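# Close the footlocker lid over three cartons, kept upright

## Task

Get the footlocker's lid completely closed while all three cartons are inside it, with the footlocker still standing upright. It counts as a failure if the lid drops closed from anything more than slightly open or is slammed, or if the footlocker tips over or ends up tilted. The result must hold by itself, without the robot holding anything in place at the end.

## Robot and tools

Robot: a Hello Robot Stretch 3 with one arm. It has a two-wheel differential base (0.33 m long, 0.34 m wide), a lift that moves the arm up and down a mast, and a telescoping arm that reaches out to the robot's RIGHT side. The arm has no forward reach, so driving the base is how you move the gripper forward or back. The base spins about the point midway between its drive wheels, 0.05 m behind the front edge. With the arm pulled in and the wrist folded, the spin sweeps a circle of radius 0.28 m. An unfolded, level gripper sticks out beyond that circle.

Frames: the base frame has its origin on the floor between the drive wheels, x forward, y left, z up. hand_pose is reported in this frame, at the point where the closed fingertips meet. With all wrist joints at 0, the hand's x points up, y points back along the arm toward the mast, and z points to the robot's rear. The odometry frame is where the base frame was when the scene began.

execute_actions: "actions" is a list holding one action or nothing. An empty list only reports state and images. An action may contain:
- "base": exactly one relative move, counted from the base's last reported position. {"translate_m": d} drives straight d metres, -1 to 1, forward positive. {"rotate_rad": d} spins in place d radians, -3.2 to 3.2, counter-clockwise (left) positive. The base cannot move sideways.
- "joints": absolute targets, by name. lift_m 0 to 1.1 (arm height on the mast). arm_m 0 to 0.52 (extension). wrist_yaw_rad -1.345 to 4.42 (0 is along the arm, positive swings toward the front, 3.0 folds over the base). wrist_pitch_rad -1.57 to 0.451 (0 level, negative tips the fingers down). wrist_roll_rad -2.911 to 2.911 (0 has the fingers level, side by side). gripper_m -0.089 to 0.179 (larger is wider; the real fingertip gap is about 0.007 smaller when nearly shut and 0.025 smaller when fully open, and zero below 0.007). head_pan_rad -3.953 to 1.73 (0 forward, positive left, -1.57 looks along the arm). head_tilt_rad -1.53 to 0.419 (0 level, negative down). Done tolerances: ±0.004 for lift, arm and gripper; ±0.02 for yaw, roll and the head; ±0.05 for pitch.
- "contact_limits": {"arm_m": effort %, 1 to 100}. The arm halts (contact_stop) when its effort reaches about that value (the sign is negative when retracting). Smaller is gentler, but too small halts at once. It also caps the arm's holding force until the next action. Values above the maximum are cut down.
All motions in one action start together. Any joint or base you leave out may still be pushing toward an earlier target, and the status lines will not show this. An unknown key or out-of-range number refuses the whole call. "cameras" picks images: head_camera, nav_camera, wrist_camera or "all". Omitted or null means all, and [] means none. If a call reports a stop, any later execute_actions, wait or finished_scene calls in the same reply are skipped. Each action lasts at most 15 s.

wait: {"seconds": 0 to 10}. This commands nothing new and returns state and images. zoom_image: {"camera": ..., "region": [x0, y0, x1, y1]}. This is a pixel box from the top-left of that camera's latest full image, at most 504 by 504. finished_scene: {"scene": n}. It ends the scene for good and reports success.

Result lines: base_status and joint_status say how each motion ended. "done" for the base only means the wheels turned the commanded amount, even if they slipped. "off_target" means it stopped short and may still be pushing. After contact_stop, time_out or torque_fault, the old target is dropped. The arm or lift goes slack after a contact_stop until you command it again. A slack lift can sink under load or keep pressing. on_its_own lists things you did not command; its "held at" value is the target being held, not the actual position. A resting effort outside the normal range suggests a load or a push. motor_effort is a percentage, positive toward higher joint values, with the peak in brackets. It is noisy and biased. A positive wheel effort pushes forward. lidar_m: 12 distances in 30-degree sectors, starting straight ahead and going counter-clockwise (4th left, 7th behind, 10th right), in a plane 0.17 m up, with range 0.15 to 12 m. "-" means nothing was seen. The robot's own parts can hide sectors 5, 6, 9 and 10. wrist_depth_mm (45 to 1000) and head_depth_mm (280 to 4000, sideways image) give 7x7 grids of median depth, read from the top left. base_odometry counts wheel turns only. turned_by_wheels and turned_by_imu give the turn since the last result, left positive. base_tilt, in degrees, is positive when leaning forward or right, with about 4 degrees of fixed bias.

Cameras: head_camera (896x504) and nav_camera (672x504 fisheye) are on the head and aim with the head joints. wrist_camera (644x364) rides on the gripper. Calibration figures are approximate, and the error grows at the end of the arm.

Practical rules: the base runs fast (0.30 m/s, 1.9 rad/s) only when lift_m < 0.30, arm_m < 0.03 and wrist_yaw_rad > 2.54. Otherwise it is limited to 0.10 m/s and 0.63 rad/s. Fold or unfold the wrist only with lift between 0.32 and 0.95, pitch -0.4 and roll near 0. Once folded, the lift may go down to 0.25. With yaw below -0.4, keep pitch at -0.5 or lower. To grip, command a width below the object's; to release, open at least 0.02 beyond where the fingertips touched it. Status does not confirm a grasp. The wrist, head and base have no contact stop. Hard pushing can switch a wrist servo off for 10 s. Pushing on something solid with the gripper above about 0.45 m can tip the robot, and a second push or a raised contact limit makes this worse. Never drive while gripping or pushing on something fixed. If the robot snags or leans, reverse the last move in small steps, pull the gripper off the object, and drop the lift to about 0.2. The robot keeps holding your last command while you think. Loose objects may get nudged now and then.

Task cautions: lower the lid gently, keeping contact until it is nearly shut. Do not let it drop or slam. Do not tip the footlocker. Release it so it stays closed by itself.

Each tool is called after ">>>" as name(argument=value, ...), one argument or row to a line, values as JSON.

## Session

>>> execute_actions(
  actions=[
    {"joints":{"head_tilt_rad":-0.6}},
  ],
)

Scene clock: 0.90 s.
base_odometry: x=+0.000 y=+0.000 heading=+0.000 (m, m, rad; odometry frame)
turned_by_wheels: +0.000 (rad since the last result)
turned_by_imu: +0.000 (rad since the last result)
base_tilt: forward=+0.2 right=+0.9 (deg)
lidar_m: 2.85 1.96 2.00 2.40 2.22 1.82 1.19 1.12 1.14 1.43 2.54 2.57
head_depth_mm: 2605 2824 2893 2246 1771 1480 1261 / 2913 3081 3024 2219 1769 1466 1249 / 3119 3410 2961 2215 1759 1466 1241 / 2963 3286 2945 2197 1750 1450 1242 / 2752 3090 2887 2184 1731 1451 1231 / 2590 2871 2873 2153 1728 1430 1227 / 2412 2646 2771 2132 1706 1424 1225
base_status: not commanded
joint_positions: lift_m=+0.564 arm_m=-0.001 wrist_yaw_rad=+3.081 wrist_pitch_rad=-0.584 wrist_roll_rad=+0.006 gripper_m=+0.037 head_pan_rad=+0.013 head_tilt_rad=-0.592
joint_status: all done
motor_effort: left_wheel=+0(0) right_wheel=+0(0) lift_m=+28(27) arm_m=-1(1) wrist_yaw_rad=+0(1) wrist_pitch_rad=+6(6) wrist_roll_rad=+0(0) gripper_m=+0(0) head_pan_rad=+0(0) head_tilt_rad=-2(23) (%)
hand_pose: x=-0.0091 y=+0.0565 z=+0.5414 quat_wxyz=(+0.225, +0.685, +0.182, +0.669) (m; base frame)
wrist_depth_mm: - - - - - - - / - - - - - - - / - - - - - - - / 908 929 926 940 971 965 995 / 785 791 814 812 819 847 857 / 699 710 676 731 713 738 738 / 632 639 - 651 645 658 668
pictures: head_camera (sideways: a quarter turn clockwise sets it upright), nav_camera (sideways: a quarter turn counterclockwise sets it upright), wrist_camera
camera_calibration (this result's frames):
head_camera: T_world_to_cam=[[-0.58695, -0.00759938, -0.809588, 1.07902], [0.0250395, 0.999307, -0.0275338, 0.0352987], [0.809236, -0.0364326, -0.586353, 0.720823], [0, 0, 0, 1]] pos_world=[0.0491287, -0.000812986, 1.29719]
nav_camera: T_world_to_cam=[[0.566066, -0.00952993, 0.824304, -1.03237], [0.0413062, -0.998349, -0.0399079, 0.101362], [0.823324, 0.0566394, -0.564738, 0.686664], [0, 0, 0, 1]] pos_world=[0.0148585, 0.0524636, 1.24282]
wrist_camera: T_world_to_cam=[[0.99452, -0.103304, 0.0160435, -0.0010892], [-0.0629547, -0.71432, -0.696982, 0.444714], [0.0834609, 0.692153, -0.716909, 0.517158], [0, 0, 0, 1]] pos_world=[-0.0140824, -0.0403971, 0.68073]
Images, in order (width x height): head_camera 896x504, nav_camera 672x504, wrist_camera 644x364.

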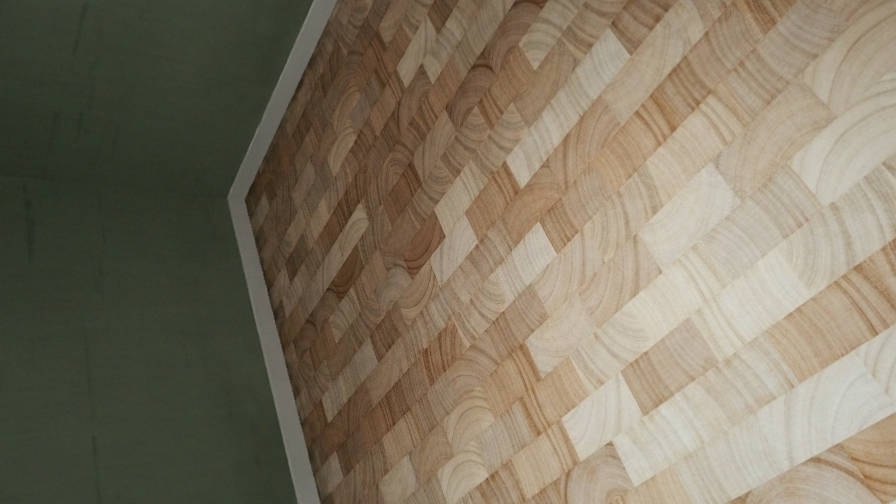

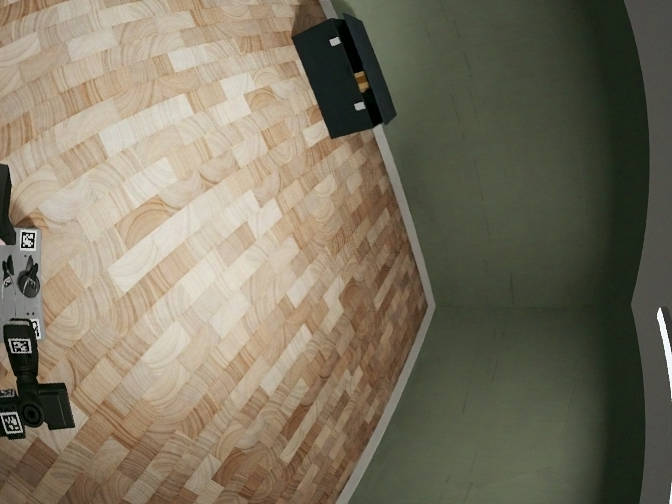

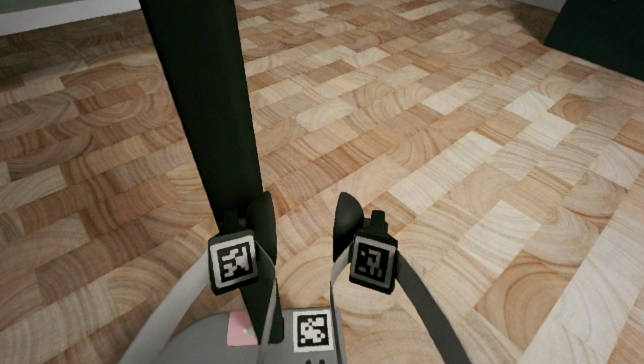

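>>> execute_actions(
  actions=[
    {"base":{"rotate_rad":0.62},"joints":{"lift_m":0.28,"wrist_pitch_rad":-0.4}},
  ],
  cameras=[],
)

>>> execute_actions(
  actions=[
    {"base":{"translate_m":1.0},"joints":{"head_tilt_rad":-0.8}},
  ],
  cameras=["head_camera"],
)

Scene clock: 8.10 s.
base_odometry: x=+0.000 y=+0.000 heading=+0.620 (m, m, rad; odometry frame)
turned_by_wheels: +0.620 (rad since the last result)
turned_by_imu: +0.623 (rad since the last result)
base_tilt: forward=+0.2 right=+0.8 (deg)
lidar_m: 1.96 2.73 1.84 1.84 1.59 1.14 1.12 1.16 1.56 2.54 2.62 2.76
head_depth_mm: 2341 2614 2843 2249 1776 1482 1262 / 2335 2591 2785 2215 1771 1470 1253 / 2308 2568 2723 2218 1753 1457 1249 / 2306 2565 2227 2201 1747 1452 1244 / 2295 2567 2184 2162 1734 1443 1239 / 2270 2532 2184 2143 1716 1439 1225 / 2270 2518 2693 2132 1701 1418 1224
base_status: done
joint_positions: lift_m=+0.280 arm_m=-0.001 wrist_yaw_rad=+3.081 wrist_pitch_rad=-0.420 wrist_roll_rad=+0.006 gripper_m=+0.037 head_pan_rad=+0.013 head_tilt_rad=-0.592
joint_status: all done
motor_effort: left_wheel=-4(8) right_wheel=+4(8) lift_m=+21(23) arm_m=-1(1) wrist_yaw_rad=+0(0) wrist_pitch_rad=+10(11) wrist_roll_rad=+0(0) gripper_m=+0(0) head_pan_rad=+0(0) head_tilt_rad=-2(2) (%)
hand_pose: x=-0.0077 y=+0.0801 z=+0.2925 quat_wxyz=(+0.169, +0.698, +0.126, +0.685) (m; base frame)
wrist_depth_mm: - - - - - - - / - - - - - - - / 846 868 880 880 896 919 927 / 666 673 - 689 705 705 719 / 541 552 - 564 572 580 585 / 464 - - - 476 492 493 / - - - - 416 423 423
pictures: none
No camera images: the call's "cameras" was empty. Leave "cameras" out to get every camera's image.

Scene clock: 13.03 s.
base_odometry: x=+0.814 y=+0.581 heading=+0.620 (m, m, rad; odometry frame)
turned_by_wheels: +0.000 (rad since the last result)
turned_by_imu: +0.003 (rad since the last result)
base_tilt: forward=+0.4 right=+0.8 (deg)
lidar_m: 0.96 1.00 2.28 1.88 1.84 2.20 2.12 2.20 2.63 2.52 2.37 0.99
head_depth_mm: 1495 1718 1988 1783 1516 1325 1172 / 1485 1705 1968 1771 1505 1312 1166 / 1485 1700 1481 1411 1510 1304 1158 / 1470 1693 1461 1435 1486 1294 1156 / 1474 1682 1447 1399 1472 1296 1148 / 1467 1669 1434 1468 1465 1286 1144 / 1455 1680 1417 1464 1458 1276 1136
base_status: done
joint_positions: lift_m=+0.280 arm_m=-0.001 wrist_yaw_rad=+3.081 wrist_pitch_rad=-0.420 wrist_roll_rad=+0.006 gripper_m=+0.037 head_pan_rad=+0.013 head_tilt_rad=-0.791
joint_status: all done
motor_effort: left_wheel=-4(9) right_wheel=+3(11) lift_m=+21(21) arm_m=-1(1) wrist_yaw_rad=+0(0) wrist_pitch_rad=+9(10) wrist_roll_rad=+0(0) gripper_m=+0(1) head_pan_rad=+0(0) head_tilt_rad=-2(13) (%)
hand_pose: x=-0.0077 y=+0.0801 z=+0.2926 quat_wxyz=(+0.169, +0.698, +0.126, +0.685) (m; base frame)
wrist_depth_mm: - - - - - - - / - - - - - - - / 852 846 866 887 905 932 934 / 662 675 - 684 710 704 725 / 543 551 - 560 577 573 584 / 460 - - - 478 484 491 / - - - - 420 419 423
pictures: head_camera (sideways: a quarter turn clockwise sets it upright)
camera_calibration (this result's frames):
head_camera: T_world_to_cam=[[-0.735209, -0.00957621, -0.677773, 0.90812], [0.0188463, 0.999225, -0.0345614, 0.0444776], [0.677578, -0.0381833, -0.734459, 0.914273], [0, 0, 0, 1]] pos_world=[0.0473285, -0.00083681, 1.28853]
Images, in order (width x height): head_camera 896x504.

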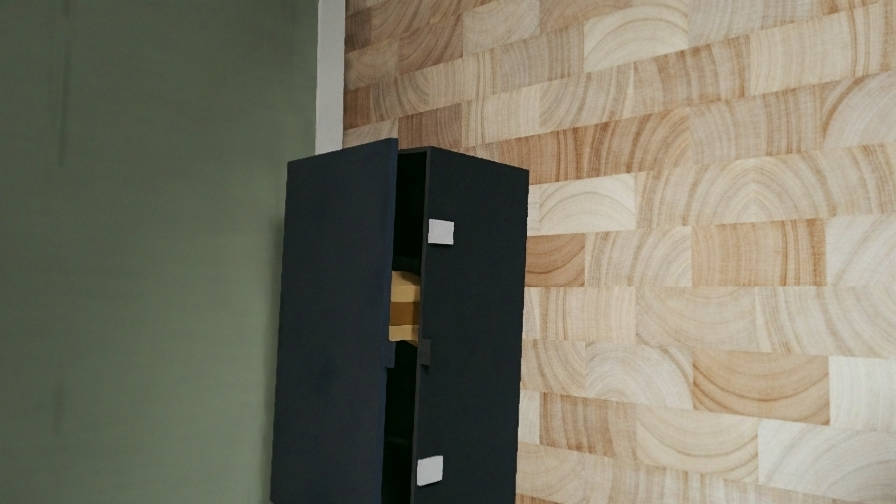

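>>> execute_actions(
  actions=[
    {"base":{"translate_m":0.36}},
  ],
  cameras=[],
)

>>> execute_actions(
  actions=[
    {"base":{"rotate_rad":1.5},"joints":{"head_pan_rad":-1.57,"head_tilt_rad":-0.9}},
  ],
  cameras=[],
)

>>> execute_actions(
  actions=[
    {"base":{"translate_m":0.13},"joints":{"lift_m":0.33}},
  ],
  cameras=[],
)

>>> execute_actions(
  actions=[
    {"joints":{"wrist_yaw_rad":0,"gripper_m":0.17}},
  ],
  cameras=[],
)

>>> execute_actions(
  actions=[
    {"joints":{"lift_m":0.257,"wrist_pitch_rad":-0.03,"arm_m":0.15}},
  ],
  cameras=["wrist_camera","head_camera"],
)

Scene clock: 16.17 s.
base_odometry: x=+1.107 y=+0.790 heading=+0.620 (m, m, rad; odometry frame)
turned_by_wheels: +0.000 (rad since the last result)
turned_by_imu: +0.001 (rad since the last result)
base_tilt: forward=+0.4 right=+0.8 (deg)
lidar_m: 0.60 0.63 1.78 2.24 2.33 2.57 2.48 2.57 2.62 2.52 1.84 0.61
head_depth_mm: 1150 1318 1558 1741 1528 1322 1167 / 1146 1320 1556 1721 1446 1315 1162 / 1140 1314 1539 1223 1082 1282 1159 / 1139 1311 1540 1214 1086 1274 1150 / 1135 1302 1533 1205 1127 1275 1153 / 1130 1302 1526 1191 1139 1264 1144 / 1128 1289 1517 1178 1141 1254 1139
base_status: done
joint_positions: lift_m=+0.280 arm_m=-0.001 wrist_yaw_rad=+3.081 wrist_pitch_rad=-0.419 wrist_roll_rad=+0.006 gripper_m=+0.037 head_pan_rad=+0.013 head_tilt_rad=-0.791
joint_status: not commanded
motor_effort: left_wheel=-4(13) right_wheel=+3(14) lift_m=+21(21) arm_m=-1(1) wrist_yaw_rad=+0(0) wrist_pitch_rad=+9(10) wrist_roll_rad=+0(0) gripper_m=+0(0) head_pan_rad=+0(0) head_tilt_rad=-2(2) (%)
hand_pose: x=-0.0077 y=+0.0801 z=+0.2926 quat_wxyz=(+0.169, +0.698, +0.126, +0.685) (m; base frame)
wrist_depth_mm: - - - - - - - / - - - - - - - / 832 858 890 902 922 946 681 / 657 664 - 692 708 721 661 / 543 553 - 570 575 576 592 / 470 - - - 470 483 496 / - - - - 417 421 423
pictures: none
No camera images: the call's "cameras" was empty. Leave "cameras" out to get every camera's image.

Scene clock: 18.43 s.
base_odometry: x=+1.107 y=+0.790 heading=+2.120 (m, m, rad; odometry frame)
turned_by_wheels: +1.500 (rad since the last result)
turned_by_imu: +1.503 (rad since the last result)
base_tilt: forward=+0.3 right=+0.9 (deg)
lidar_m: 2.24 1.96 2.64 2.48 2.54 2.69 2.52 2.01 0.63 0.60 0.61 1.67
head_depth_mm: 1239 1464 1778 1648 1442 1277 1148 / 1223 1442 1755 1620 1434 1267 1144 / 1208 1427 1586 1142 1343 1260 1170 / 1203 1410 1336 1139 1285 1253 - / 1190 1384 1324 1126 1268 1243 1117 / 1176 1367 1322 1087 1248 1238 1120 / 1158 1357 1299 1082 1233 1233 1115
base_status: done
joint_positions: lift_m=+0.280 arm_m=-0.001 wrist_yaw_rad=+3.081 wrist_pitch_rad=-0.419 wrist_roll_rad=+0.006 gripper_m=+0.037 head_pan_rad=-1.563 head_tilt_rad=-0.889
joint_status: all done
motor_effort: left_wheel=-3(14) right_wheel=+3(13) lift_m=+21(21) arm_m=-2(1) wrist_yaw_rad=+0(0) wrist_pitch_rad=+9(9) wrist_roll_rad=+0(0) gripper_m=+0(0) head_pan_rad=-4(38) head_tilt_rad=-3(9) (%)
hand_pose: x=-0.0077 y=+0.0801 z=+0.2926 quat_wxyz=(+0.169, +0.698, +0.126, +0.685) (m; base frame)
wrist_depth_mm: - - - - - - - / - - - - - - - / 846 842 871 882 901 943 931 / 657 684 - 688 700 721 732 / 548 555 - 559 579 580 587 / 465 - - - 469 489 494 / - - - - 419 424 426
pictures: none
No camera images: the call's "cameras" was empty. Leave "cameras" out to get every camera's image.

Scene clock: 20.80 s.
base_odometry: x=+1.039 y=+0.901 heading=+2.119 (m, m, rad; odometry frame)
turned_by_wheels: +0.000 (rad since the last result)
turned_by_imu: +0.000 (rad since the last result)
base_tilt: forward=+0.3 right=+0.9 (deg)
lidar_m: 2.12 1.86 2.64 2.48 2.54 2.82 2.65 1.98 0.62 0.59 0.61 1.66
head_depth_mm: 1227 1455 1774 1625 1433 1274 1142 / 1215 1435 1626 1158 1348 1270 1146 / 1203 1413 1348 1115 1288 1260 - / 1184 1393 1342 1105 1279 1251 - / 1177 1372 1326 1100 1257 1248 1112 / 1163 1351 1318 1089 1239 1241 1120 / 1153 1339 1311 1086 1220 1232 1116
base_status: done
joint_positions: lift_m=+0.330 arm_m=-0.001 wrist_yaw_rad=+3.081 wrist_pitch_rad=-0.419 wrist_roll_rad=+0.006 gripper_m=+0.037 head_pan_rad=-1.563 head_tilt_rad=-0.889
joint_status: all done
motor_effort: left_wheel=-3(15) right_wheel=+3(12) lift_m=+34(32) arm_m=-1(1) wrist_yaw_rad=+0(1) wrist_pitch_rad=+9(9) wrist_roll_rad=+0(0) gripper_m=-1(0) head_pan_rad=-2(3) head_tilt_rad=-3(3) (%)
hand_pose: x=-0.0077 y=+0.0802 z=+0.3422 quat_wxyz=(+0.169, +0.698, +0.126, +0.685) (m; base frame)
wrist_depth_mm: - - - - - - - / - - - - - - - / 933 978 986 - - - - / 739 752 - 790 797 794 807 / 613 628 - 623 640 641 663 / 520 530 - 555 531 552 548 / 457 - - - 464 469 477
pictures: none
No camera images: the call's "cameras" was empty. Leave "cameras" out to get every camera's image.

Scene clock: 23.33 s.
base_odometry: x=+1.039 y=+0.901 heading=+2.119 (m, m, rad; odometry frame)
turned_by_wheels: +0.000 (rad since the last result)
turned_by_imu: +0.000 (rad since the last result)
base_tilt: forward=+0.2 right=+0.8 (deg)
lidar_m: 2.12 1.86 2.64 2.48 2.55 2.82 2.65 1.99 0.62 0.59 0.61 1.65
head_depth_mm: 1228 1457 1768 1631 1437 1274 1147 / 1214 1430 1626 1158 1351 1267 1144 / 1204 1407 1352 1116 1293 1258 - / 1191 1395 1340 1105 1273 1270 - / 1175 1377 1327 1096 1251 1247 1140 / 1169 1360 1323 1090 1239 1242 1122 / 1149 1339 1306 1085 1217 1234 1113
base_status: not commanded
joint_positions: lift_m=+0.330 arm_m=-0.001 wrist_yaw_rad=+0.003 wrist_pitch_rad=-0.419 wrist_roll_rad=+0.006 gripper_m=+0.170 head_pan_rad=-1.563 head_tilt_rad=-0.889
joint_status: all done
motor_effort: left_wheel=-4(4) right_wheel=+3(3) lift_m=+34(34) arm_m=-1(1) wrist_yaw_rad=-3(7) wrist_pitch_rad=+10(10) wrist_roll_rad=+0(0) gripper_m=+1(83) head_pan_rad=-3(2) head_tilt_rad=-3(3) (%)
hand_pose: x=-0.0209 y=-0.3680 z=+0.3422 quat_wxyz=(+0.690, +0.148, -0.693, -0.147) (m; base frame)
wrist_depth_mm: 587 696 705 389 716 617 - / 485 709 752 396 770 483 - / 363 375 377 385 390 395 982 / 413 415 423 431 440 449 805 / 467 483 482 497 509 623 649 / - 530 527 540 542 - 550 / 454 459 463 471 464 474 482
pictures: none
No camera images: the call's "cameras" was empty. Leave "cameras" out to get every camera's image.

Scene clock: 25.70 s.
base_odometry: x=+1.039 y=+0.901 heading=+2.119 (m, m, rad; odometry frame)
turned_by_wheels: +0.000 (rad since the last result)
turned_by_imu: +0.000 (rad since the last result)
base_tilt: forward=+0.2 right=+0.8 (deg)
lidar_m: 2.12 1.86 2.65 2.48 2.54 2.81 2.65 1.98 0.62 0.59 0.61 1.65
head_depth_mm: 1226 1448 1751 1644 1431 1275 1148 / 1211 1425 1632 1158 1351 1263 1143 / 1199 1418 1349 1117 1298 1277 1154 / 1193 1398 1337 1105 1275 1212 1160 / 1176 1374 1328 1097 1255 1243 1134 / 1168 1359 1320 1090 1243 1239 1121 / 1153 1343 1301 1081 1220 1235 1114
base_status: not commanded
joint_positions: lift_m=+0.257 arm_m=+0.150 wrist_yaw_rad=+0.001 wrist_pitch_rad=-0.052 wrist_roll_rad=+0.006 gripper_m=+0.170 head_pan_rad=-1.563 head_tilt_rad=-0.889
joint_status: all done
motor_effort: left_wheel=-4(4) right_wheel=+3(3) lift_m=+21(30) arm_m=+2(4) wrist_yaw_rad=-2(3) wrist_pitch_rad=+11(11) wrist_roll_rad=+0(0) gripper_m=+0(0) head_pan_rad=-3(3) head_tilt_rad=-3(3) (%)
hand_pose: x=-0.0211 y=-0.5494 z=+0.3586 quat_wxyz=(+0.705, +0.019, -0.709, -0.018) (m; base frame)
wrist_depth_mm: 751 767 788 822 838 879 872 / 191 770 801 847 859 888 921 / 444 432 424 277 400 394 963 / 548 650 657 274 678 526 405 / 483 216 210 222 225 231 231 / - 222 225 228 232 - 240 / 228 230 237 242 247 252 258
pictures: head_camera (sideways: a quarter turn clockwise sets it upright), wrist_camera
camera_calibration (this result's frames):
head_camera: T_world_to_cam=[[-0.00568521, 0.798232, -0.602324, 0.805362], [0.999069, -0.0212191, -0.0375506, 0.0423853], [-0.0427548, -0.601977, -0.797368, 1.00047], [0, 0, 0, 1]] pos_world=[0.00500771, -0.0397064, 1.28442]
wrist_camera: T_world_to_cam=[[-0.99902, 0.0435449, -0.00789942, -0.00164473], [0.019164, 0.264765, -0.964123, 0.519111], [-0.0398912, -0.963329, -0.26534, -0.267539], [0, 0, 0, 1]] pos_world=[-0.0222638, -0.395099, 0.429484]
Images, in order (width x height): head_camera 896x504, wrist_camera 644x364.

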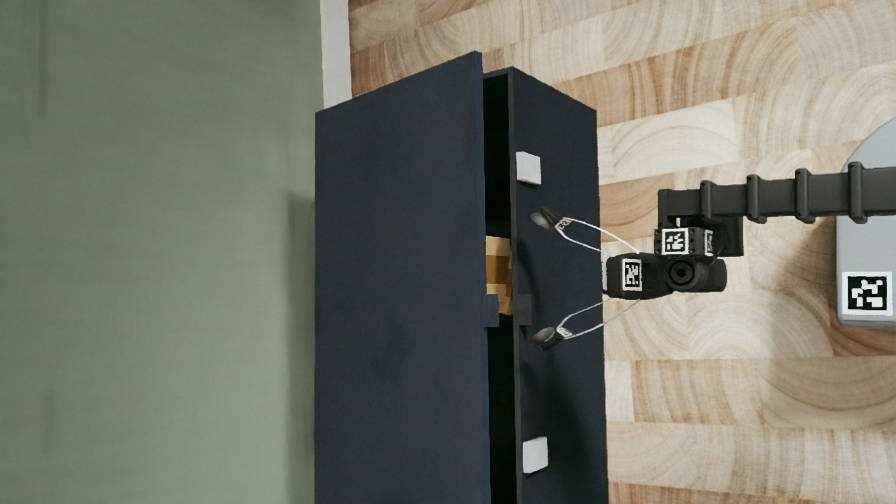

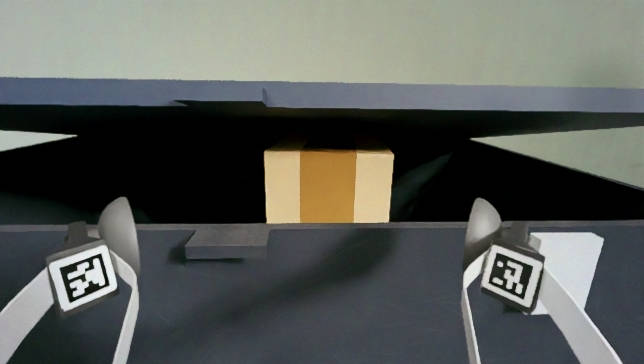

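>>> execute_actions(
  actions=[
    {"base":{"translate_m":-0.022},"joints":{"lift_m":0.264}},
  ],
  cameras=[],
)

>>> execute_actions(
  actions=[
    {"joints":{"arm_m":0.292},"contact_limits":{"arm_m":13}},
  ],
  cameras=["wrist_camera"],
)

>>> execute_actions(
  actions=[
    {"joints":{"gripper_m":0.055}},
  ],
  cameras=[],
)

>>> execute_actions(
  actions=[
    {"base":{"translate_m":-0.15},"joints":{"arm_m":0.265}},
  ],
  cameras=["wrist_camera","head_camera"],
)

Scene clock: 27.00 s.
base_odometry: x=+1.051 y=+0.882 heading=+2.119 (m, m, rad; odometry frame)
turned_by_wheels: +0.000 (rad since the last result)
turned_by_imu: +0.000 (rad since the last result)
base_tilt: forward=+0.4 right=+0.8 (deg)
lidar_m: 2.14 1.88 2.65 2.48 2.54 2.80 2.62 1.98 0.62 0.59 0.61 1.66
head_depth_mm: 1231 1449 1770 1638 1437 1276 1151 / 1215 1437 1637 1159 1364 1271 1141 / 1209 1416 1355 1148 1301 1282 1154 / 1192 1398 1336 1106 1276 1217 1154 / 1178 1376 1330 1099 1251 1246 1139 / 1166 1361 1317 1092 1245 1233 1116 / 1150 1339 1310 1081 1218 1235 1111
base_status: done
joint_positions: lift_m=+0.264 arm_m=+0.150 wrist_yaw_rad=+0.001 wrist_pitch_rad=-0.052 wrist_roll_rad=+0.006 gripper_m=+0.170 head_pan_rad=-1.563 head_tilt_rad=-0.889
joint_status: all done
motor_effort: left_wheel=-2(11) right_wheel=+3(4) lift_m=+34(38) arm_m=+3(2) wrist_yaw_rad=-2(2) wrist_pitch_rad=+11(10) wrist_roll_rad=+0(0) gripper_m=+0(0) head_pan_rad=-3(3) head_tilt_rad=-2(3) (%)
hand_pose: x=-0.0211 y=-0.5494 z=+0.3651 quat_wxyz=(+0.705, +0.019, -0.709, -0.018) (m; base frame)
wrist_depth_mm: 745 764 784 830 843 871 882 / 784 789 816 841 862 883 904 / 338 334 323 315 306 303 294 / 571 645 653 274 677 506 - / 513 219 222 223 227 429 235 / - 223 225 229 233 - 243 / 228 233 238 242 247 253 257
pictures: none
No camera images: the call's "cameras" was empty. Leave "cameras" out to get every camera's image.

Scene clock: 29.30 s.
base_odometry: x=+1.051 y=+0.882 heading=+2.119 (m, m, rad; odometry frame)
turned_by_wheels: +0.000 (rad since the last result)
turned_by_imu: +0.000 (rad since the last result)
base_tilt: forward=+0.4 right=+0.8 (deg)
lidar_m: 2.14 1.87 2.65 2.48 2.54 2.80 2.63 1.99 0.62 0.59 0.61 1.66
head_depth_mm: 1230 1443 1765 1633 1426 1276 1152 / 1218 1440 1649 1157 1355 1261 1147 / 1204 1422 1347 1143 1264 1260 1152 / 1193 1394 1341 1107 - 1251 1153 / 1173 1378 1327 1098 1263 1249 1139 / 1167 1357 1314 1087 1242 1236 1115 / 1152 1346 1311 1081 1223 1232 1116
base_status: not commanded
joint_positions: lift_m=+0.264 arm_m=+0.292 wrist_yaw_rad=+0.001 wrist_pitch_rad=-0.052 wrist_roll_rad=+0.006 gripper_m=+0.170 head_pan_rad=-1.563 head_tilt_rad=-0.889
joint_status: all done
motor_effort: left_wheel=-3(2) right_wheel=+3(3) lift_m=+34(34) arm_m=+2(3) wrist_yaw_rad=-1(2) wrist_pitch_rad=+10(11) wrist_roll_rad=+0(0) gripper_m=+0(0) head_pan_rad=-2(3) head_tilt_rad=-3(3) (%)
contact_limits: arm_m 13 (drawing in: default 27, maximum 44; extending or still: default 35, maximum 58)
hand_pose: x=-0.0211 y=-0.6914 z=+0.3651 quat_wxyz=(+0.705, +0.019, -0.709, -0.018) (m; base frame)
wrist_depth_mm: 622 634 664 674 697 708 745 / 653 665 690 703 730 757 784 / - 63 64 65 66 68 69 / 495 504 180 182 526 454 370 / 515 517 137 134 153 435 338 / - 550 142 138 139 - 327 / 538 529 149 145 508 495 321
pictures: wrist_camera
camera_calibration (this result's frames):
wrist_camera: T_world_to_cam=[[-0.999014, 0.0436744, -0.00791975, 0.00465451], [0.0191999, 0.26433, -0.964241, 0.562789], [-0.0400192, -0.963443, -0.264908, -0.402846], [0, 0, 0, 1]] pos_world=[-0.0222772, -0.537085, 0.435984]
Images, in order (width x height): wrist_camera 644x364.

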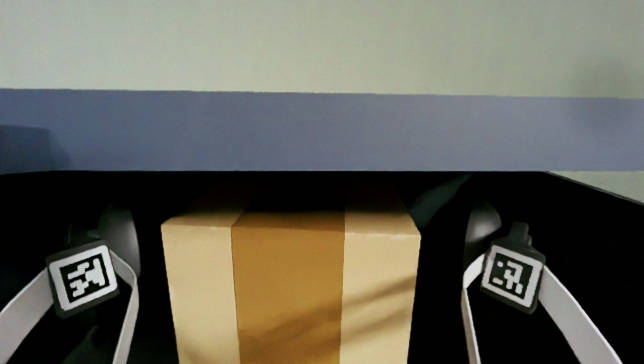

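Scene clock: 30.93 s.
base_odometry: x=+1.051 y=+0.882 heading=+2.119 (m, m, rad; odometry frame)
turned_by_wheels: +0.000 (rad since the last result)
turned_by_imu: +0.000 (rad since the last result)
base_tilt: forward=+0.5 right=+0.8 (deg)
lidar_m: 2.14 1.87 2.64 2.48 2.54 2.80 2.62 1.99 0.62 0.59 0.61 1.65
head_depth_mm: 1231 1455 1769 1634 1427 1269 1140 / 1218 1432 1648 1156 1361 1269 1143 / 1203 1419 1351 1118 1265 1262 1158 / 1195 1393 1344 1107 - 1253 1152 / 1174 1381 1336 1098 1266 1248 1142 / 1165 1356 1320 1090 1243 1239 1123 / 1144 1347 1308 1084 1226 1237 1113
base_status: not commanded
joint_positions: lift_m=+0.264 arm_m=+0.292 wrist_yaw_rad=-0.003 wrist_pitch_rad=-0.052 wrist_roll_rad=+0.006 gripper_m=+0.056 head_pan_rad=-1.563 head_tilt_rad=-0.889
joint_status: all done
motor_effort: left_wheel=-2(2) right_wheel=+2(3) lift_m=+34(34) arm_m=+1(2) wrist_yaw_rad=+3(3) wrist_pitch_rad=+10(11) wrist_roll_rad=+0(0) gripper_m=-24(97) head_pan_rad=-3(2) head_tilt_rad=-3(3) (%)
hand_pose: x=-0.0221 y=-0.6915 z=+0.3651 quat_wxyz=(+0.705, +0.018, -0.709, -0.020) (m; base frame)
wrist_depth_mm: 622 646 664 683 705 725 759 / 659 669 687 706 714 761 784 / - 63 64 65 66 67 69 / 498 498 163 163 166 431 329 / 512 517 134 134 133 457 333 / 539 562 139 138 138 429 333 / 526 539 147 145 148 514 335
pictures: none
No camera images: the call's "cameras" was empty. Leave "cameras" out to get every camera's image.

Scene clock: 33.53 s.
base_odometry: x=+1.129 y=+0.754 heading=+2.120 (m, m, rad; odometry frame)
turned_by_wheels: +0.000 (rad since the last result)
turned_by_imu: +0.000 (rad since the last result)
base_tilt: forward=+0.2 right=+0.7 (deg)
lidar_m: 2.29 2.00 2.64 2.49 2.53 2.63 2.48 2.01 0.63 0.60 0.62 0.82
head_depth_mm: 1247 1473 1763 1649 1432 1276 1150 / 1232 1442 1767 1625 1431 1269 1145 / 1215 1430 1669 1190 1368 1267 1156 / 1206 1405 1336 1114 1168 1253 1151 / 1190 1396 1328 1109 1275 1246 1139 / 1179 1374 1320 1104 1248 1240 1120 / 1166 1364 1308 1096 1236 1233 1110
base_status: done
joint_positions: lift_m=+0.264 arm_m=+0.265 wrist_yaw_rad=+0.086 wrist_pitch_rad=-0.056 wrist_roll_rad=+0.012 gripper_m=+0.068 head_pan_rad=-1.563 head_tilt_rad=-0.889
joint_status: all done
on_its_own: wrist_yaw_rad is held at +0.056, not at your +0.000, by its stall guard, which is still easing; gripper_m is held at +0.067, not at your +0.055, by its stall guard, which is not easing now
motor_effort: left_wheel=+7(11) right_wheel=-11(19) lift_m=+34(34) arm_m=-3(6) wrist_yaw_rad=-37(48) wrist_pitch_rad=+13(13) wrist_roll_rad=-3(3) gripper_m=-22(26) head_pan_rad=-3(3) head_tilt_rad=-3(3) (%)
hand_pose: x=+0.0003 y=-0.6637 z=+0.3640 quat_wxyz=(+0.703, +0.050, -0.709, +0.010) (m; base frame)
wrist_depth_mm: 722 708 719 728 716 727 722 / 726 733 730 753 741 766 770 / 770 743 766 774 781 771 776 / 579 100 99 98 98 97 96 / 607 574 133 133 135 310 858 / 617 256 137 138 140 287 203 / 222 223 142 142 147 331 192
pictures: head_camera (sideways: a quarter turn clockwise sets it upright), wrist_camera
camera_calibration (this result's frames):
head_camera: T_world_to_cam=[[-0.0056855, 0.798232, -0.602323, 0.805361], [0.999069, -0.0212187, -0.0375506, 0.0423853], [-0.0427546, -0.601976, -0.797369, 1.00047], [0, 0, 0, 1]] pos_world=[0.00500773, -0.0397064, 1.28442]
wrist_camera: T_world_to_cam=[[-0.999084, -0.0404854, -0.0138725, -0.028776], [0.00243707, 0.269805, -0.962912, 0.557122], [0.0427268, -0.962064, -0.269459, -0.373092], [0, 0, 0, 1]] pos_world=[-0.0141663, -0.510418, 0.435527]
Images, in order (width x height): head_camera 896x504, wrist_camera 644x364.

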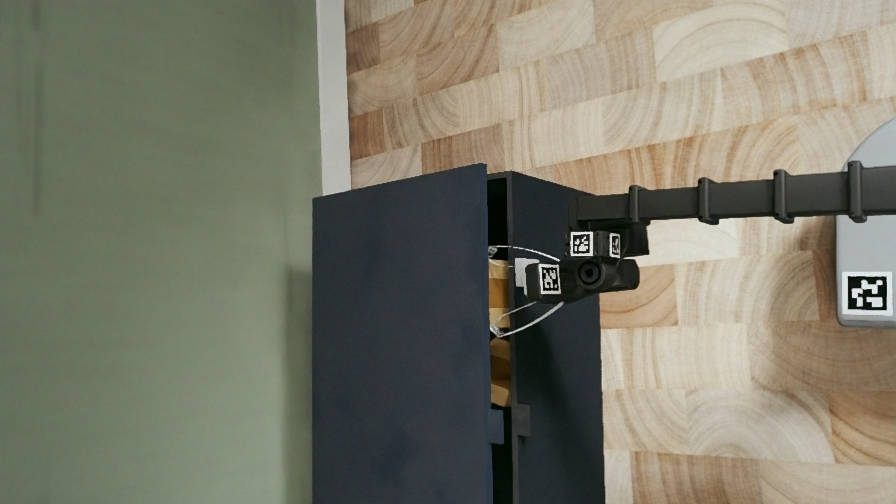

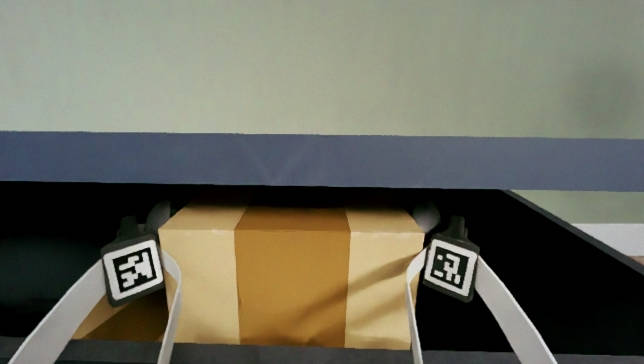

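>>> execute_actions(
  actions=[
    {"base":{"translate_m":-0.06}},
  ],
  cameras=["wrist_camera","head_camera"],
)

Scene clock: 35.30 s.
base_odometry: x=+1.160 y=+0.703 heading=+2.120 (m, m, rad; odometry frame)
turned_by_wheels: +0.000 (rad since the last result)
turned_by_imu: +0.000 (rad since the last result)
base_tilt: forward=+0.4 right=+0.8 (deg)
lidar_m: 2.35 2.05 2.62 2.47 2.52 2.58 2.42 2.02 1.37 0.60 0.62 0.83
head_depth_mm: 1251 1475 1774 1643 1435 1273 1146 / 1238 1459 1758 1626 1415 1266 1146 / 1226 1439 1742 1611 1435 1267 1153 / 1207 1416 1343 1134 1174 1252 1160 / 1201 1399 1330 1115 1299 1248 1137 / 1178 1380 1317 1121 1264 1236 1117 / 1168 1363 1307 1088 1238 1234 1114
base_status: done
joint_positions: lift_m=+0.264 arm_m=+0.265 wrist_yaw_rad=+0.115 wrist_pitch_rad=-0.058 wrist_roll_rad=+0.013 gripper_m=+0.068 head_pan_rad=-1.563 head_tilt_rad=-0.889
joint_status: not commanded
on_its_own: wrist_yaw_rad is held at +0.103, not at your +0.000, by its stall guard, which is not easing now; gripper_m is held at +0.067, not at your +0.055, by its stall guard, which is not easing now; wrist_yaw_rad is at rest, and its effort (-15) is outside its rest range (-12 to +12)
motor_effort: left_wheel=+0(10) right_wheel=+0(20) lift_m=+33(34) arm_m=-1(3) wrist_yaw_rad=-15(37) wrist_pitch_rad=+14(15) wrist_roll_rad=-3(3) gripper_m=-20(23) head_pan_rad=-3(2) head_tilt_rad=-3(3) (%)
hand_pose: x=+0.0078 y=-0.6627 z=+0.3635 quat_wxyz=(+0.702, +0.062, -0.709, +0.019) (m; base frame)
wrist_depth_mm: 711 728 699 711 710 718 712 / 765 761 754 743 737 749 738 / 761 757 756 774 776 789 805 / 107 106 104 106 109 112 115 / 629 107 131 132 102 100 98 / 648 247 137 137 139 198 734 / 125 125 125 140 142 211 138
pictures: head_camera (sideways: a quarter turn clockwise sets it upright), wrist_camera
camera_calibration (this result's frames):
head_camera: T_world_to_cam=[[-0.00568525, 0.798237, -0.602317, 0.805353], [0.999069, -0.0212187, -0.0375509, 0.0423856], [-0.0427549, -0.60197, -0.797373, 1.00048], [0, 0, 0, 1]] pos_world=[0.00500771, -0.0397062, 1.28442]
wrist_camera: T_world_to_cam=[[-0.997459, -0.0697009, -0.0147115, -0.0403988], [-0.00481511, 0.272012, -0.962282, 0.557619], [0.0710736, -0.959766, -0.271657, -0.370526], [0, 0, 0, 1]] pos_world=[-0.0112766, -0.510113, 0.435337]
Images, in order (width x height): head_camera 896x504, wrist_camera 644x364.

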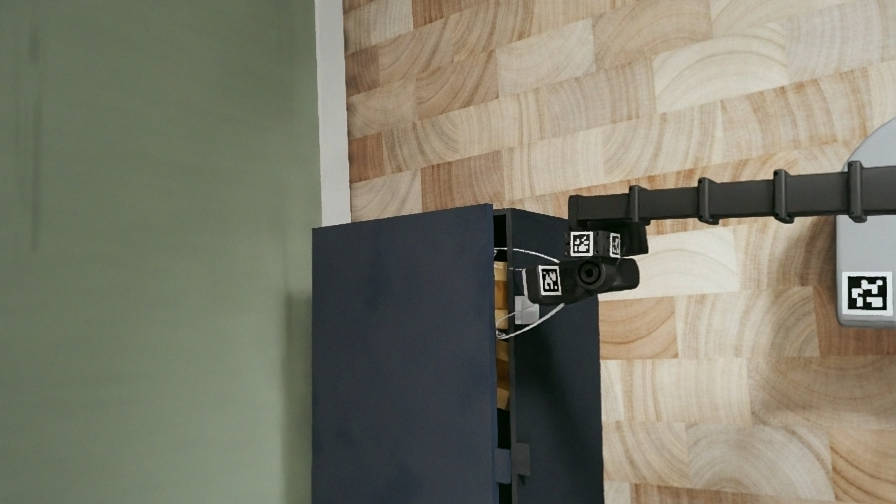

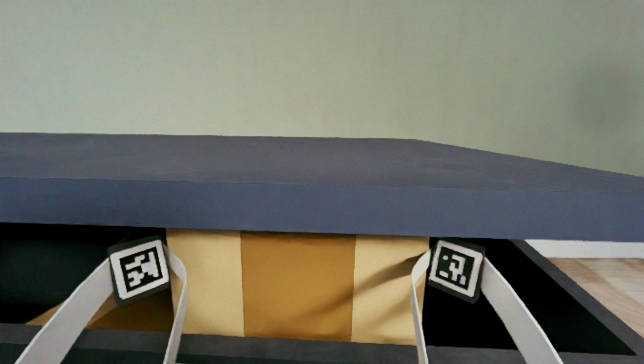

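>>> execute_actions(
  actions=[
    {"joints":{"gripper_m":0.14}},
  ],
  cameras=["wrist_camera","head_camera"],
)

Scene clock: 36.90 s.
base_odometry: x=+1.160 y=+0.703 heading=+2.120 (m, m, rad; odometry frame)
turned_by_wheels: +0.000 (rad since the last result)
turned_by_imu: +0.000 (rad since the last result)
base_tilt: forward=+0.5 right=+0.8 (deg)
lidar_m: 2.35 2.05 2.63 2.48 2.52 2.58 2.42 2.02 1.37 0.60 0.62 0.82
head_depth_mm: 1251 1464 1771 1641 1430 1276 1142 / 1228 1453 1752 1623 1420 1267 1142 / 1219 1434 1731 1609 1432 1267 1155 / 1212 1418 1342 1147 1173 1250 1151 / 1195 1397 1333 1117 1277 1243 1139 / 1182 1387 1318 1133 1259 1240 1115 / 1166 1367 1306 1092 1245 1234 1112
base_status: not commanded
joint_positions: lift_m=+0.264 arm_m=+0.265 wrist_yaw_rad=+0.101 wrist_pitch_rad=-0.097 wrist_roll_rad=+0.012 gripper_m=+0.140 head_pan_rad=-1.563 head_tilt_rad=-0.889
joint_status: all done
on_its_own: wrist_yaw_rad is held at +0.103, not at your +0.000, by its stall guard, which is not easing now
motor_effort: left_wheel=-3(3) right_wheel=+4(4) lift_m=+33(33) arm_m=-1(1) wrist_yaw_rad=+1(15) wrist_pitch_rad=+32(33) wrist_roll_rad=-3(3) gripper_m=+0(80) head_pan_rad=-3(3) head_tilt_rad=-3(3) (%)
hand_pose: x=+0.0041 y=-0.6614 z=+0.3536 quat_wxyz=(+0.703, +0.070, -0.708, +0.001) (m; base frame)
wrist_depth_mm: 704 718 726 714 712 715 710 / 741 744 754 749 750 749 747 / 316 327 344 364 382 793 800 / 117 118 120 123 125 127 130 / 630 106 105 103 101 100 99 / 652 223 132 124 120 179 625 / 122 120 117 118 117 115 116
pictures: head_camera (sideways: a quarter turn clockwise sets it upright), wrist_camera
camera_calibration (this result's frames):
head_camera: T_world_to_cam=[[-0.00568515, 0.798237, -0.602317, 0.805353], [0.999069, -0.0212188, -0.0375509, 0.0423856], [-0.042755, -0.60197, -0.797373, 1.00048], [0, 0, 0, 1]] pos_world=[0.00500771, -0.0397062, 1.28442]
wrist_camera: T_world_to_cam=[[-0.998389, -0.0555314, -0.0116487, -0.0358106], [-0.00607833, 0.308794, -0.951109, 0.568175], [0.0564135, -0.949506, -0.308634, -0.351748], [0, 0, 0, 1]] pos_world=[-0.0124561, -0.511425, 0.431418]
Images, in order (width x height): head_camera 896x504, wrist_camera 644x364.

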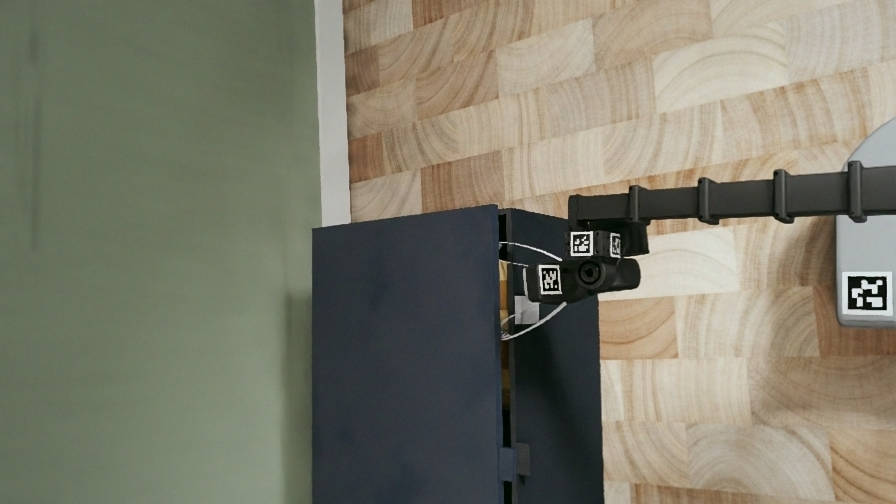

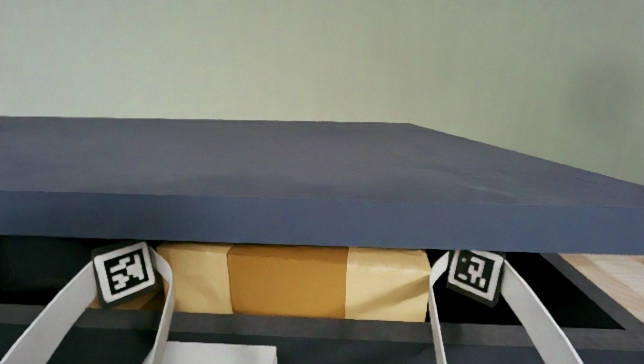

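Still hung. Lift the lid to look.

>>> execute_actions(
  actions=[
    {"joints":{"gripper_m":0.175,"lift_m":0.40,"arm_m":0.29}},
  ],
  cameras=["wrist_camera","head_camera"],
)

Scene clock: 39.03 s.
base_odometry: x=+1.160 y=+0.703 heading=+2.120 (m, m, rad; odometry frame)
turned_by_wheels: +0.000 (rad since the last result)
turned_by_imu: +0.000 (rad since the last result)
base_tilt: forward=+0.5 right=+0.9 (deg)
lidar_m: 2.35 2.06 2.62 2.48 2.53 2.58 2.42 2.02 1.38 0.60 0.62 0.82
head_depth_mm: 1253 1474 1770 1645 1437 1275 1147 / 1235 1455 1759 1621 1428 1267 1145 / 1218 1435 1733 1608 1418 1270 - / 1208 1414 1314 1229 1358 1256 1148 / 1194 1404 1301 1352 1279 1246 1141 / 1186 1384 1292 1357 1260 1234 1117 / 1169 1367 1282 1455 1242 1234 1113
base_status: not commanded
joint_positions: lift_m=+0.400 arm_m=+0.290 wrist_yaw_rad=+0.106 wrist_pitch_rad=-0.107 wrist_roll_rad=+0.030 gripper_m=+0.175 head_pan_rad=-1.563 head_tilt_rad=-0.889
joint_status: all done
on_its_own: wrist_yaw_rad is held at +0.103, not at your +0.000, by its stall guard, which is not easing now; wrist_pitch_rad is at rest, and its effort (+37) is outside its rest range (-20 to +32)
motor_effort: left_wheel=-2(3) right_wheel=+1(4) lift_m=+38(36) arm_m=+2(6) wrist_yaw_rad=-4(4) wrist_pitch_rad=+37(37) wrist_roll_rad=-11(11) gripper_m=+0(84) head_pan_rad=-4(3) head_tilt_rad=-3(3) (%)
hand_pose: x=+0.0051 y=-0.6856 z=+0.4869 quat_wxyz=(+0.697, +0.075, -0.713, -0.002) (m; base frame)
wrist_depth_mm: 682 685 695 688 689 687 681 / 736 714 726 721 735 724 725 / 759 761 779 758 762 767 768 / 118 117 115 113 111 110 109 / 592 589 579 586 568 838 866 / - 629 624 611 539 831 878 / 678 644 655 654 443 714 698
pictures: head_camera (sideways: a quarter turn clockwise sets it upright), wrist_camera
camera_calibration (this result's frames):
head_camera: T_world_to_cam=[[-0.00568525, 0.798237, -0.602317, 0.805353], [0.999069, -0.0212187, -0.0375509, 0.0423856], [-0.0427549, -0.60197, -0.797373, 1.00048], [0, 0, 0, 1]] pos_world=[0.00500771, -0.0397062, 1.28442]
wrist_camera: T_world_to_cam=[[-0.997904, -0.05769, -0.0293014, -0.0274669], [0.00930791, 0.320151, -0.947321, 0.708209], [0.0640318, -0.945609, -0.318943, -0.325955], [0, 0, 0, 1]] pos_world=[-0.0131298, -0.536544, 0.566136]
Images, in order (width x height): head_camera 896x504, wrist_camera 644x364.

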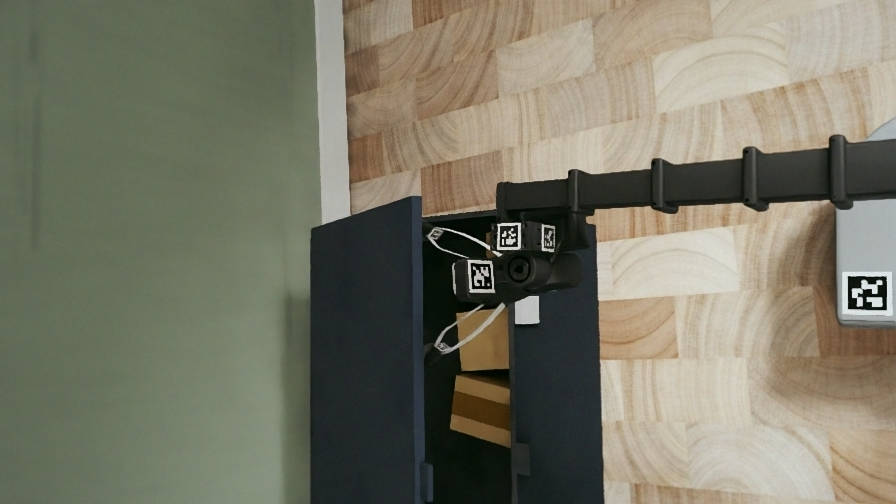

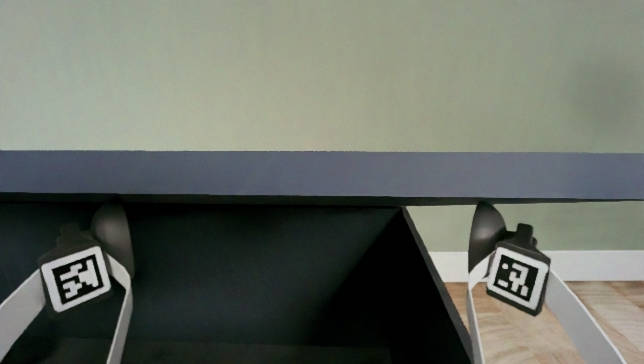

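>>> execute_actions(
  actions=[
    {"base":{"translate_m":0.12},"joints":{"gripper_m":0.0}},
  ],
  cameras=["head_camera"],
)

>>> execute_actions(
  actions=[
    {"joints":{"lift_m":0.275,"arm_m":0.22}},
  ],
  cameras=["wrist_camera"],
)

Scene clock: 41.50 s.
base_odometry: x=+1.098 y=+0.805 heading=+2.119 (m, m, rad; odometry frame)
turned_by_wheels: +0.000 (rad since the last result)
turned_by_imu: -0.001 (rad since the last result)
base_tilt: forward=+0.2 right=+0.8 (deg)
lidar_m: 2.23 1.95 2.63 2.48 2.53 2.70 2.53 2.00 0.63 0.60 0.61 1.67
head_depth_mm: 1242 1462 1782 1638 1436 1271 1148 / 1226 1440 1737 1587 1426 1270 1143 / 1212 1427 1333 1315 1322 1267 - / 1195 1412 1316 1520 1348 1258 1153 / 1185 1392 1304 1360 1266 1245 1143 / 1174 1363 1299 1491 1249 1245 1119 / 1162 1350 1287 1479 1229 1231 1110
base_status: done
joint_positions: lift_m=+0.400 arm_m=+0.290 wrist_yaw_rad=+0.097 wrist_pitch_rad=-0.103 wrist_roll_rad=+0.013 gripper_m=+0.000 head_pan_rad=-1.563 head_tilt_rad=-0.889
joint_status: all done
on_its_own: wrist_yaw_rad is held at +0.103, not at your +0.000, by its stall guard, which is not easing now; wrist_pitch_rad is at rest, and its effort (+35) is outside its rest range (-20 to +32)
motor_effort: left_wheel=-5(13) right_wheel=+5(20) lift_m=+38(38) arm_m=+2(2) wrist_yaw_rad=+7(22) wrist_pitch_rad=+35(37) wrist_roll_rad=-3(11) gripper_m=-3(86) head_pan_rad=-3(3) head_tilt_rad=-3(3) (%)
hand_pose: x=+0.0031 y=-0.6860 z=+0.4880 quat_wxyz=(+0.703, +0.071, -0.708, -0.003) (m; base frame)
wrist_depth_mm: 672 684 679 672 681 688 675 / 703 728 719 711 717 733 727 / 737 720 732 730 733 744 761 / 228 132 122 110 109 108 107 / 572 577 575 - 557 834 871 / 607 614 619 609 583 450 873 / 618 651 642 635 623 415 676
pictures: head_camera (sideways: a quarter turn clockwise sets it upright)
camera_calibration (this result's frames):
head_camera: T_world_to_cam=[[-0.00568525, 0.798237, -0.602317, 0.805353], [0.999069, -0.0212187, -0.0375509, 0.0423856], [-0.0427549, -0.60197, -0.797373, 1.00048], [0, 0, 0, 1]] pos_world=[0.00500771, -0.0397062, 1.28442]
Images, in order (width x height): head_camera 896x504.

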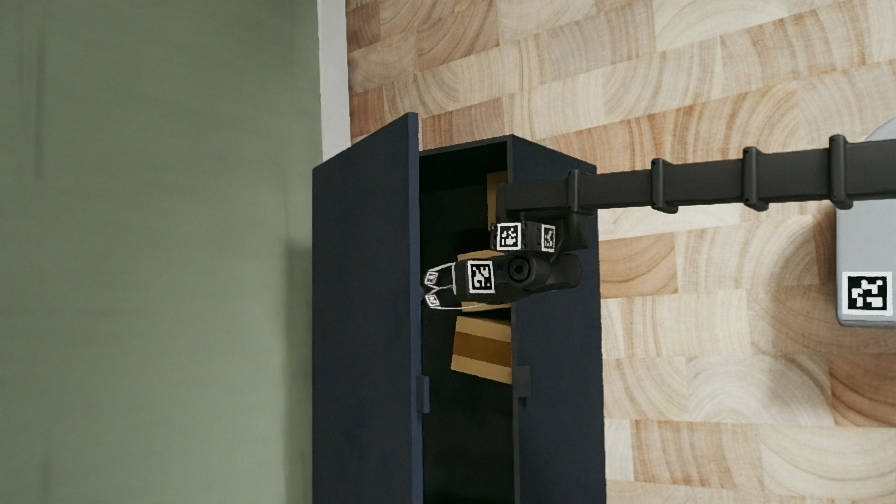

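Scene clock: 43.47 s.
base_odometry: x=+1.098 y=+0.805 heading=+2.119 (m, m, rad; odometry frame)
turned_by_wheels: +0.000 (rad since the last result)
turned_by_imu: +0.000 (rad since the last result)
base_tilt: forward=+0.4 right=+0.8 (deg)
lidar_m: 2.23 1.95 2.63 2.48 2.53 2.70 2.54 2.00 0.63 0.60 0.61 1.67
head_depth_mm: 1241 1465 1769 1643 1432 1275 1149 / 1223 1440 1751 1618 1431 1269 1144 / 1211 1426 1584 1152 1289 1263 - / 1200 1403 1337 1139 1173 1229 1151 / 1178 1385 1332 1135 1260 1249 1140 / 1172 1370 1319 1124 1243 1240 1116 / 1157 1354 1308 1095 1232 1233 1111
base_status: not commanded
joint_positions: lift_m=+0.275 arm_m=+0.220 wrist_yaw_rad=+0.099 wrist_pitch_rad=-0.103 wrist_roll_rad=+0.012 gripper_m=+0.000 head_pan_rad=-1.563 head_tilt_rad=-0.889
joint_status: all done
on_its_own: wrist_yaw_rad is held at +0.103, not at your +0.000, by its stall guard, which is not easing now; wrist_pitch_rad is at rest, and its effort (+35) is outside its rest range (-20 to +32)
motor_effort: left_wheel=-5(5) right_wheel=+4(5) lift_m=+25(31) arm_m=-3(5) wrist_yaw_rad=+5(7) wrist_pitch_rad=+35(35) wrist_roll_rad=-2(3) gripper_m=-2(3) head_pan_rad=-3(3) head_tilt_rad=-3(3) (%)
hand_pose: x=+0.0035 y=-0.6163 z=+0.3635 quat_wxyz=(+0.703, +0.072, -0.707, -0.002) (m; base frame)
wrist_depth_mm: 730 729 728 739 737 737 736 / 781 766 792 785 785 768 790 / 333 346 365 389 419 819 814 / 148 146 145 143 141 141 138 / 609 672 659 - 625 427 276 / 164 165 162 160 161 161 242 / 174 171 170 165 162 149 159
pictures: wrist_camera
camera_calibration (this result's frames):
wrist_camera: T_world_to_cam=[[-0.998514, -0.0533801, -0.0109498, -0.0326826], [-0.00640011, 0.314439, -0.949256, 0.566402], [0.0541144, -0.947776, -0.314313, -0.302702], [0, 0, 0, 1]] pos_world=[-0.0126285, -0.466737, 0.44216]
Images, in order (width x height): wrist_camera 644x364.

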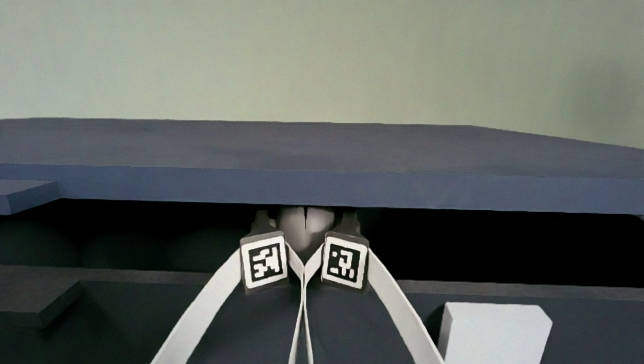

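>>> execute_actions(
  actions=[
    {"joints":{"arm_m":0.195,"lift_m":0.27}},
  ],
  cameras=["wrist_camera"],
)

>>> execute_actions(
  actions=[
    {"joints":{"arm_m":0.188,"lift_m":0.262}},
  ],
  cameras=["wrist_camera"],
)

Scene clock: 44.77 s.
base_odometry: x=+1.098 y=+0.805 heading=+2.119 (m, m, rad; odometry frame)
turned_by_wheels: +0.000 (rad since the last result)
turned_by_imu: +0.000 (rad since the last result)
base_tilt: forward=+0.3 right=+1.0 (deg)
lidar_m: 2.23 1.95 2.64 2.48 2.53 2.71 2.54 2.00 0.63 0.60 0.61 1.67
head_depth_mm: 1242 1456 1779 1626 1432 1275 1146 / 1227 1442 1744 1621 1427 1268 1145 / 1211 1423 1583 1162 1302 1259 1155 / 1195 1402 1338 1146 1222 1227 1154 / 1185 1388 1330 1118 1263 1245 1142 / 1176 1366 1326 1105 1243 1238 1118 / 1164 1357 1311 1098 1231 1233 1112
base_status: not commanded
joint_positions: lift_m=+0.270 arm_m=+0.195 wrist_yaw_rad=+0.099 wrist_pitch_rad=-0.096 wrist_roll_rad=+0.011 gripper_m=+0.000 head_pan_rad=-1.563 head_tilt_rad=-0.889
joint_status: all done
on_its_own: wrist_yaw_rad is held at +0.103, not at your +0.000, by its stall guard, which is not easing now
motor_effort: left_wheel=-4(5) right_wheel=+4(5) lift_m=+24(23) arm_m=-4(6) wrist_yaw_rad=+5(4) wrist_pitch_rad=+32(35) wrist_roll_rad=-2(3) gripper_m=-2(2) head_pan_rad=-3(3) head_tilt_rad=-3(3) (%)
hand_pose: x=+0.0036 y=-0.5917 z=+0.3602 quat_wxyz=(+0.703, +0.069, -0.707, +0.000) (m; base frame)
wrist_depth_mm: 763 767 785 762 776 749 770 / 804 810 796 800 806 822 825 / 335 345 361 385 407 439 846 / 170 170 169 168 165 163 162 / 570 665 661 - 652 396 279 / 192 191 189 188 179 173 178 / 207 204 201 196 190 184 190
pictures: wrist_camera
camera_calibration (this result's frames):
wrist_camera: T_world_to_cam=[[-0.998508, -0.0534882, -0.0109594, -0.0314326], [-0.00605171, 0.307908, -0.951397, 0.552503], [0.054263, -0.949911, -0.307772, -0.284051], [0, 0, 0, 1]] pos_world=[-0.0126287, -0.441624, 0.437882]
Images, in order (width x height): wrist_camera 644x364.

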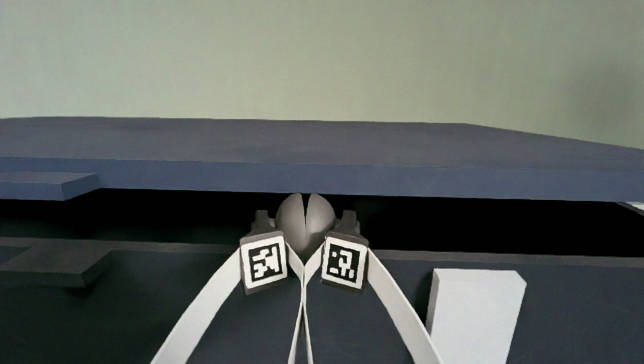

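Scene clock: 45.50 s.
base_odometry: x=+1.098 y=+0.805 heading=+2.119 (m, m, rad; odometry frame)
turned_by_wheels: +0.000 (rad since the last result)
turned_by_imu: +0.000 (rad since the last result)
base_tilt: forward=+0.3 right=+0.8 (deg)
lidar_m: 2.23 1.95 2.64 2.48 2.53 2.70 2.53 2.00 0.62 0.60 0.61 1.67
head_depth_mm: 1238 1463 1769 1639 1435 1271 1144 / 1224 1442 1748 1622 1429 1269 1141 / 1210 1421 1585 1142 1291 1260 - / 1198 1405 1345 1129 1224 1214 1151 / 1183 1390 1328 1123 1263 1247 1142 / 1170 1366 1320 1116 1248 1244 1120 / 1157 1352 1311 1110 1230 1232 1111
base_status: not commanded
joint_positions: lift_m=+0.262 arm_m=+0.188 wrist_yaw_rad=+0.099 wrist_pitch_rad=-0.083 wrist_roll_rad=+0.011 gripper_m=+0.000 head_pan_rad=-1.563 head_tilt_rad=-0.889
joint_status: all done
on_its_own: wrist_yaw_rad is held at +0.103, not at your +0.000, by its stall guard, which is not easing now
motor_effort: left_wheel=-4(4) right_wheel=+4(4) lift_m=+23(22) arm_m=-2(4) wrist_yaw_rad=+5(5) wrist_pitch_rad=+25(32) wrist_roll_rad=-2(2) gripper_m=-2(3) head_pan_rad=-2(2) head_tilt_rad=-3(3) (%)
hand_pose: x=+0.0037 y=-0.5852 z=+0.3557 quat_wxyz=(+0.703, +0.065, -0.708, +0.005) (m; base frame)
wrist_depth_mm: 780 786 771 785 775 793 794 / 801 826 812 813 812 817 830 / 364 377 397 418 441 831 862 / 167 178 177 174 173 172 171 / 192 194 659 - 659 375 267 / 201 198 196 194 185 179 184 / 214 210 208 204 198 195 195
pictures: wrist_camera
camera_calibration (this result's frames):
wrist_camera: T_world_to_cam=[[-0.99849, -0.0536933, -0.0115778, -0.0309585], [-0.00478809, 0.295065, -0.955465, 0.54012], [0.0547183, -0.953967, -0.294877, -0.286239], [0, 0, 0, 1]] pos_world=[-0.0126632, -0.434096, 0.431302]
Images, in order (width x height): wrist_camera 644x364.

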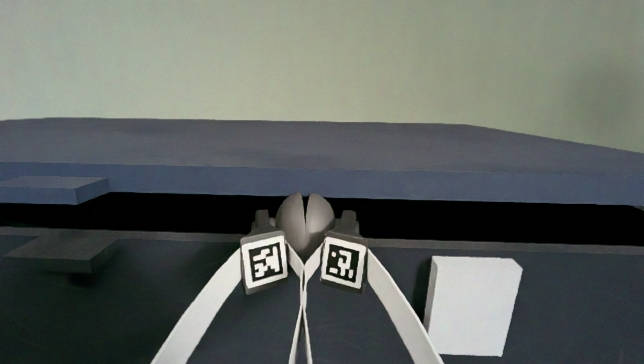

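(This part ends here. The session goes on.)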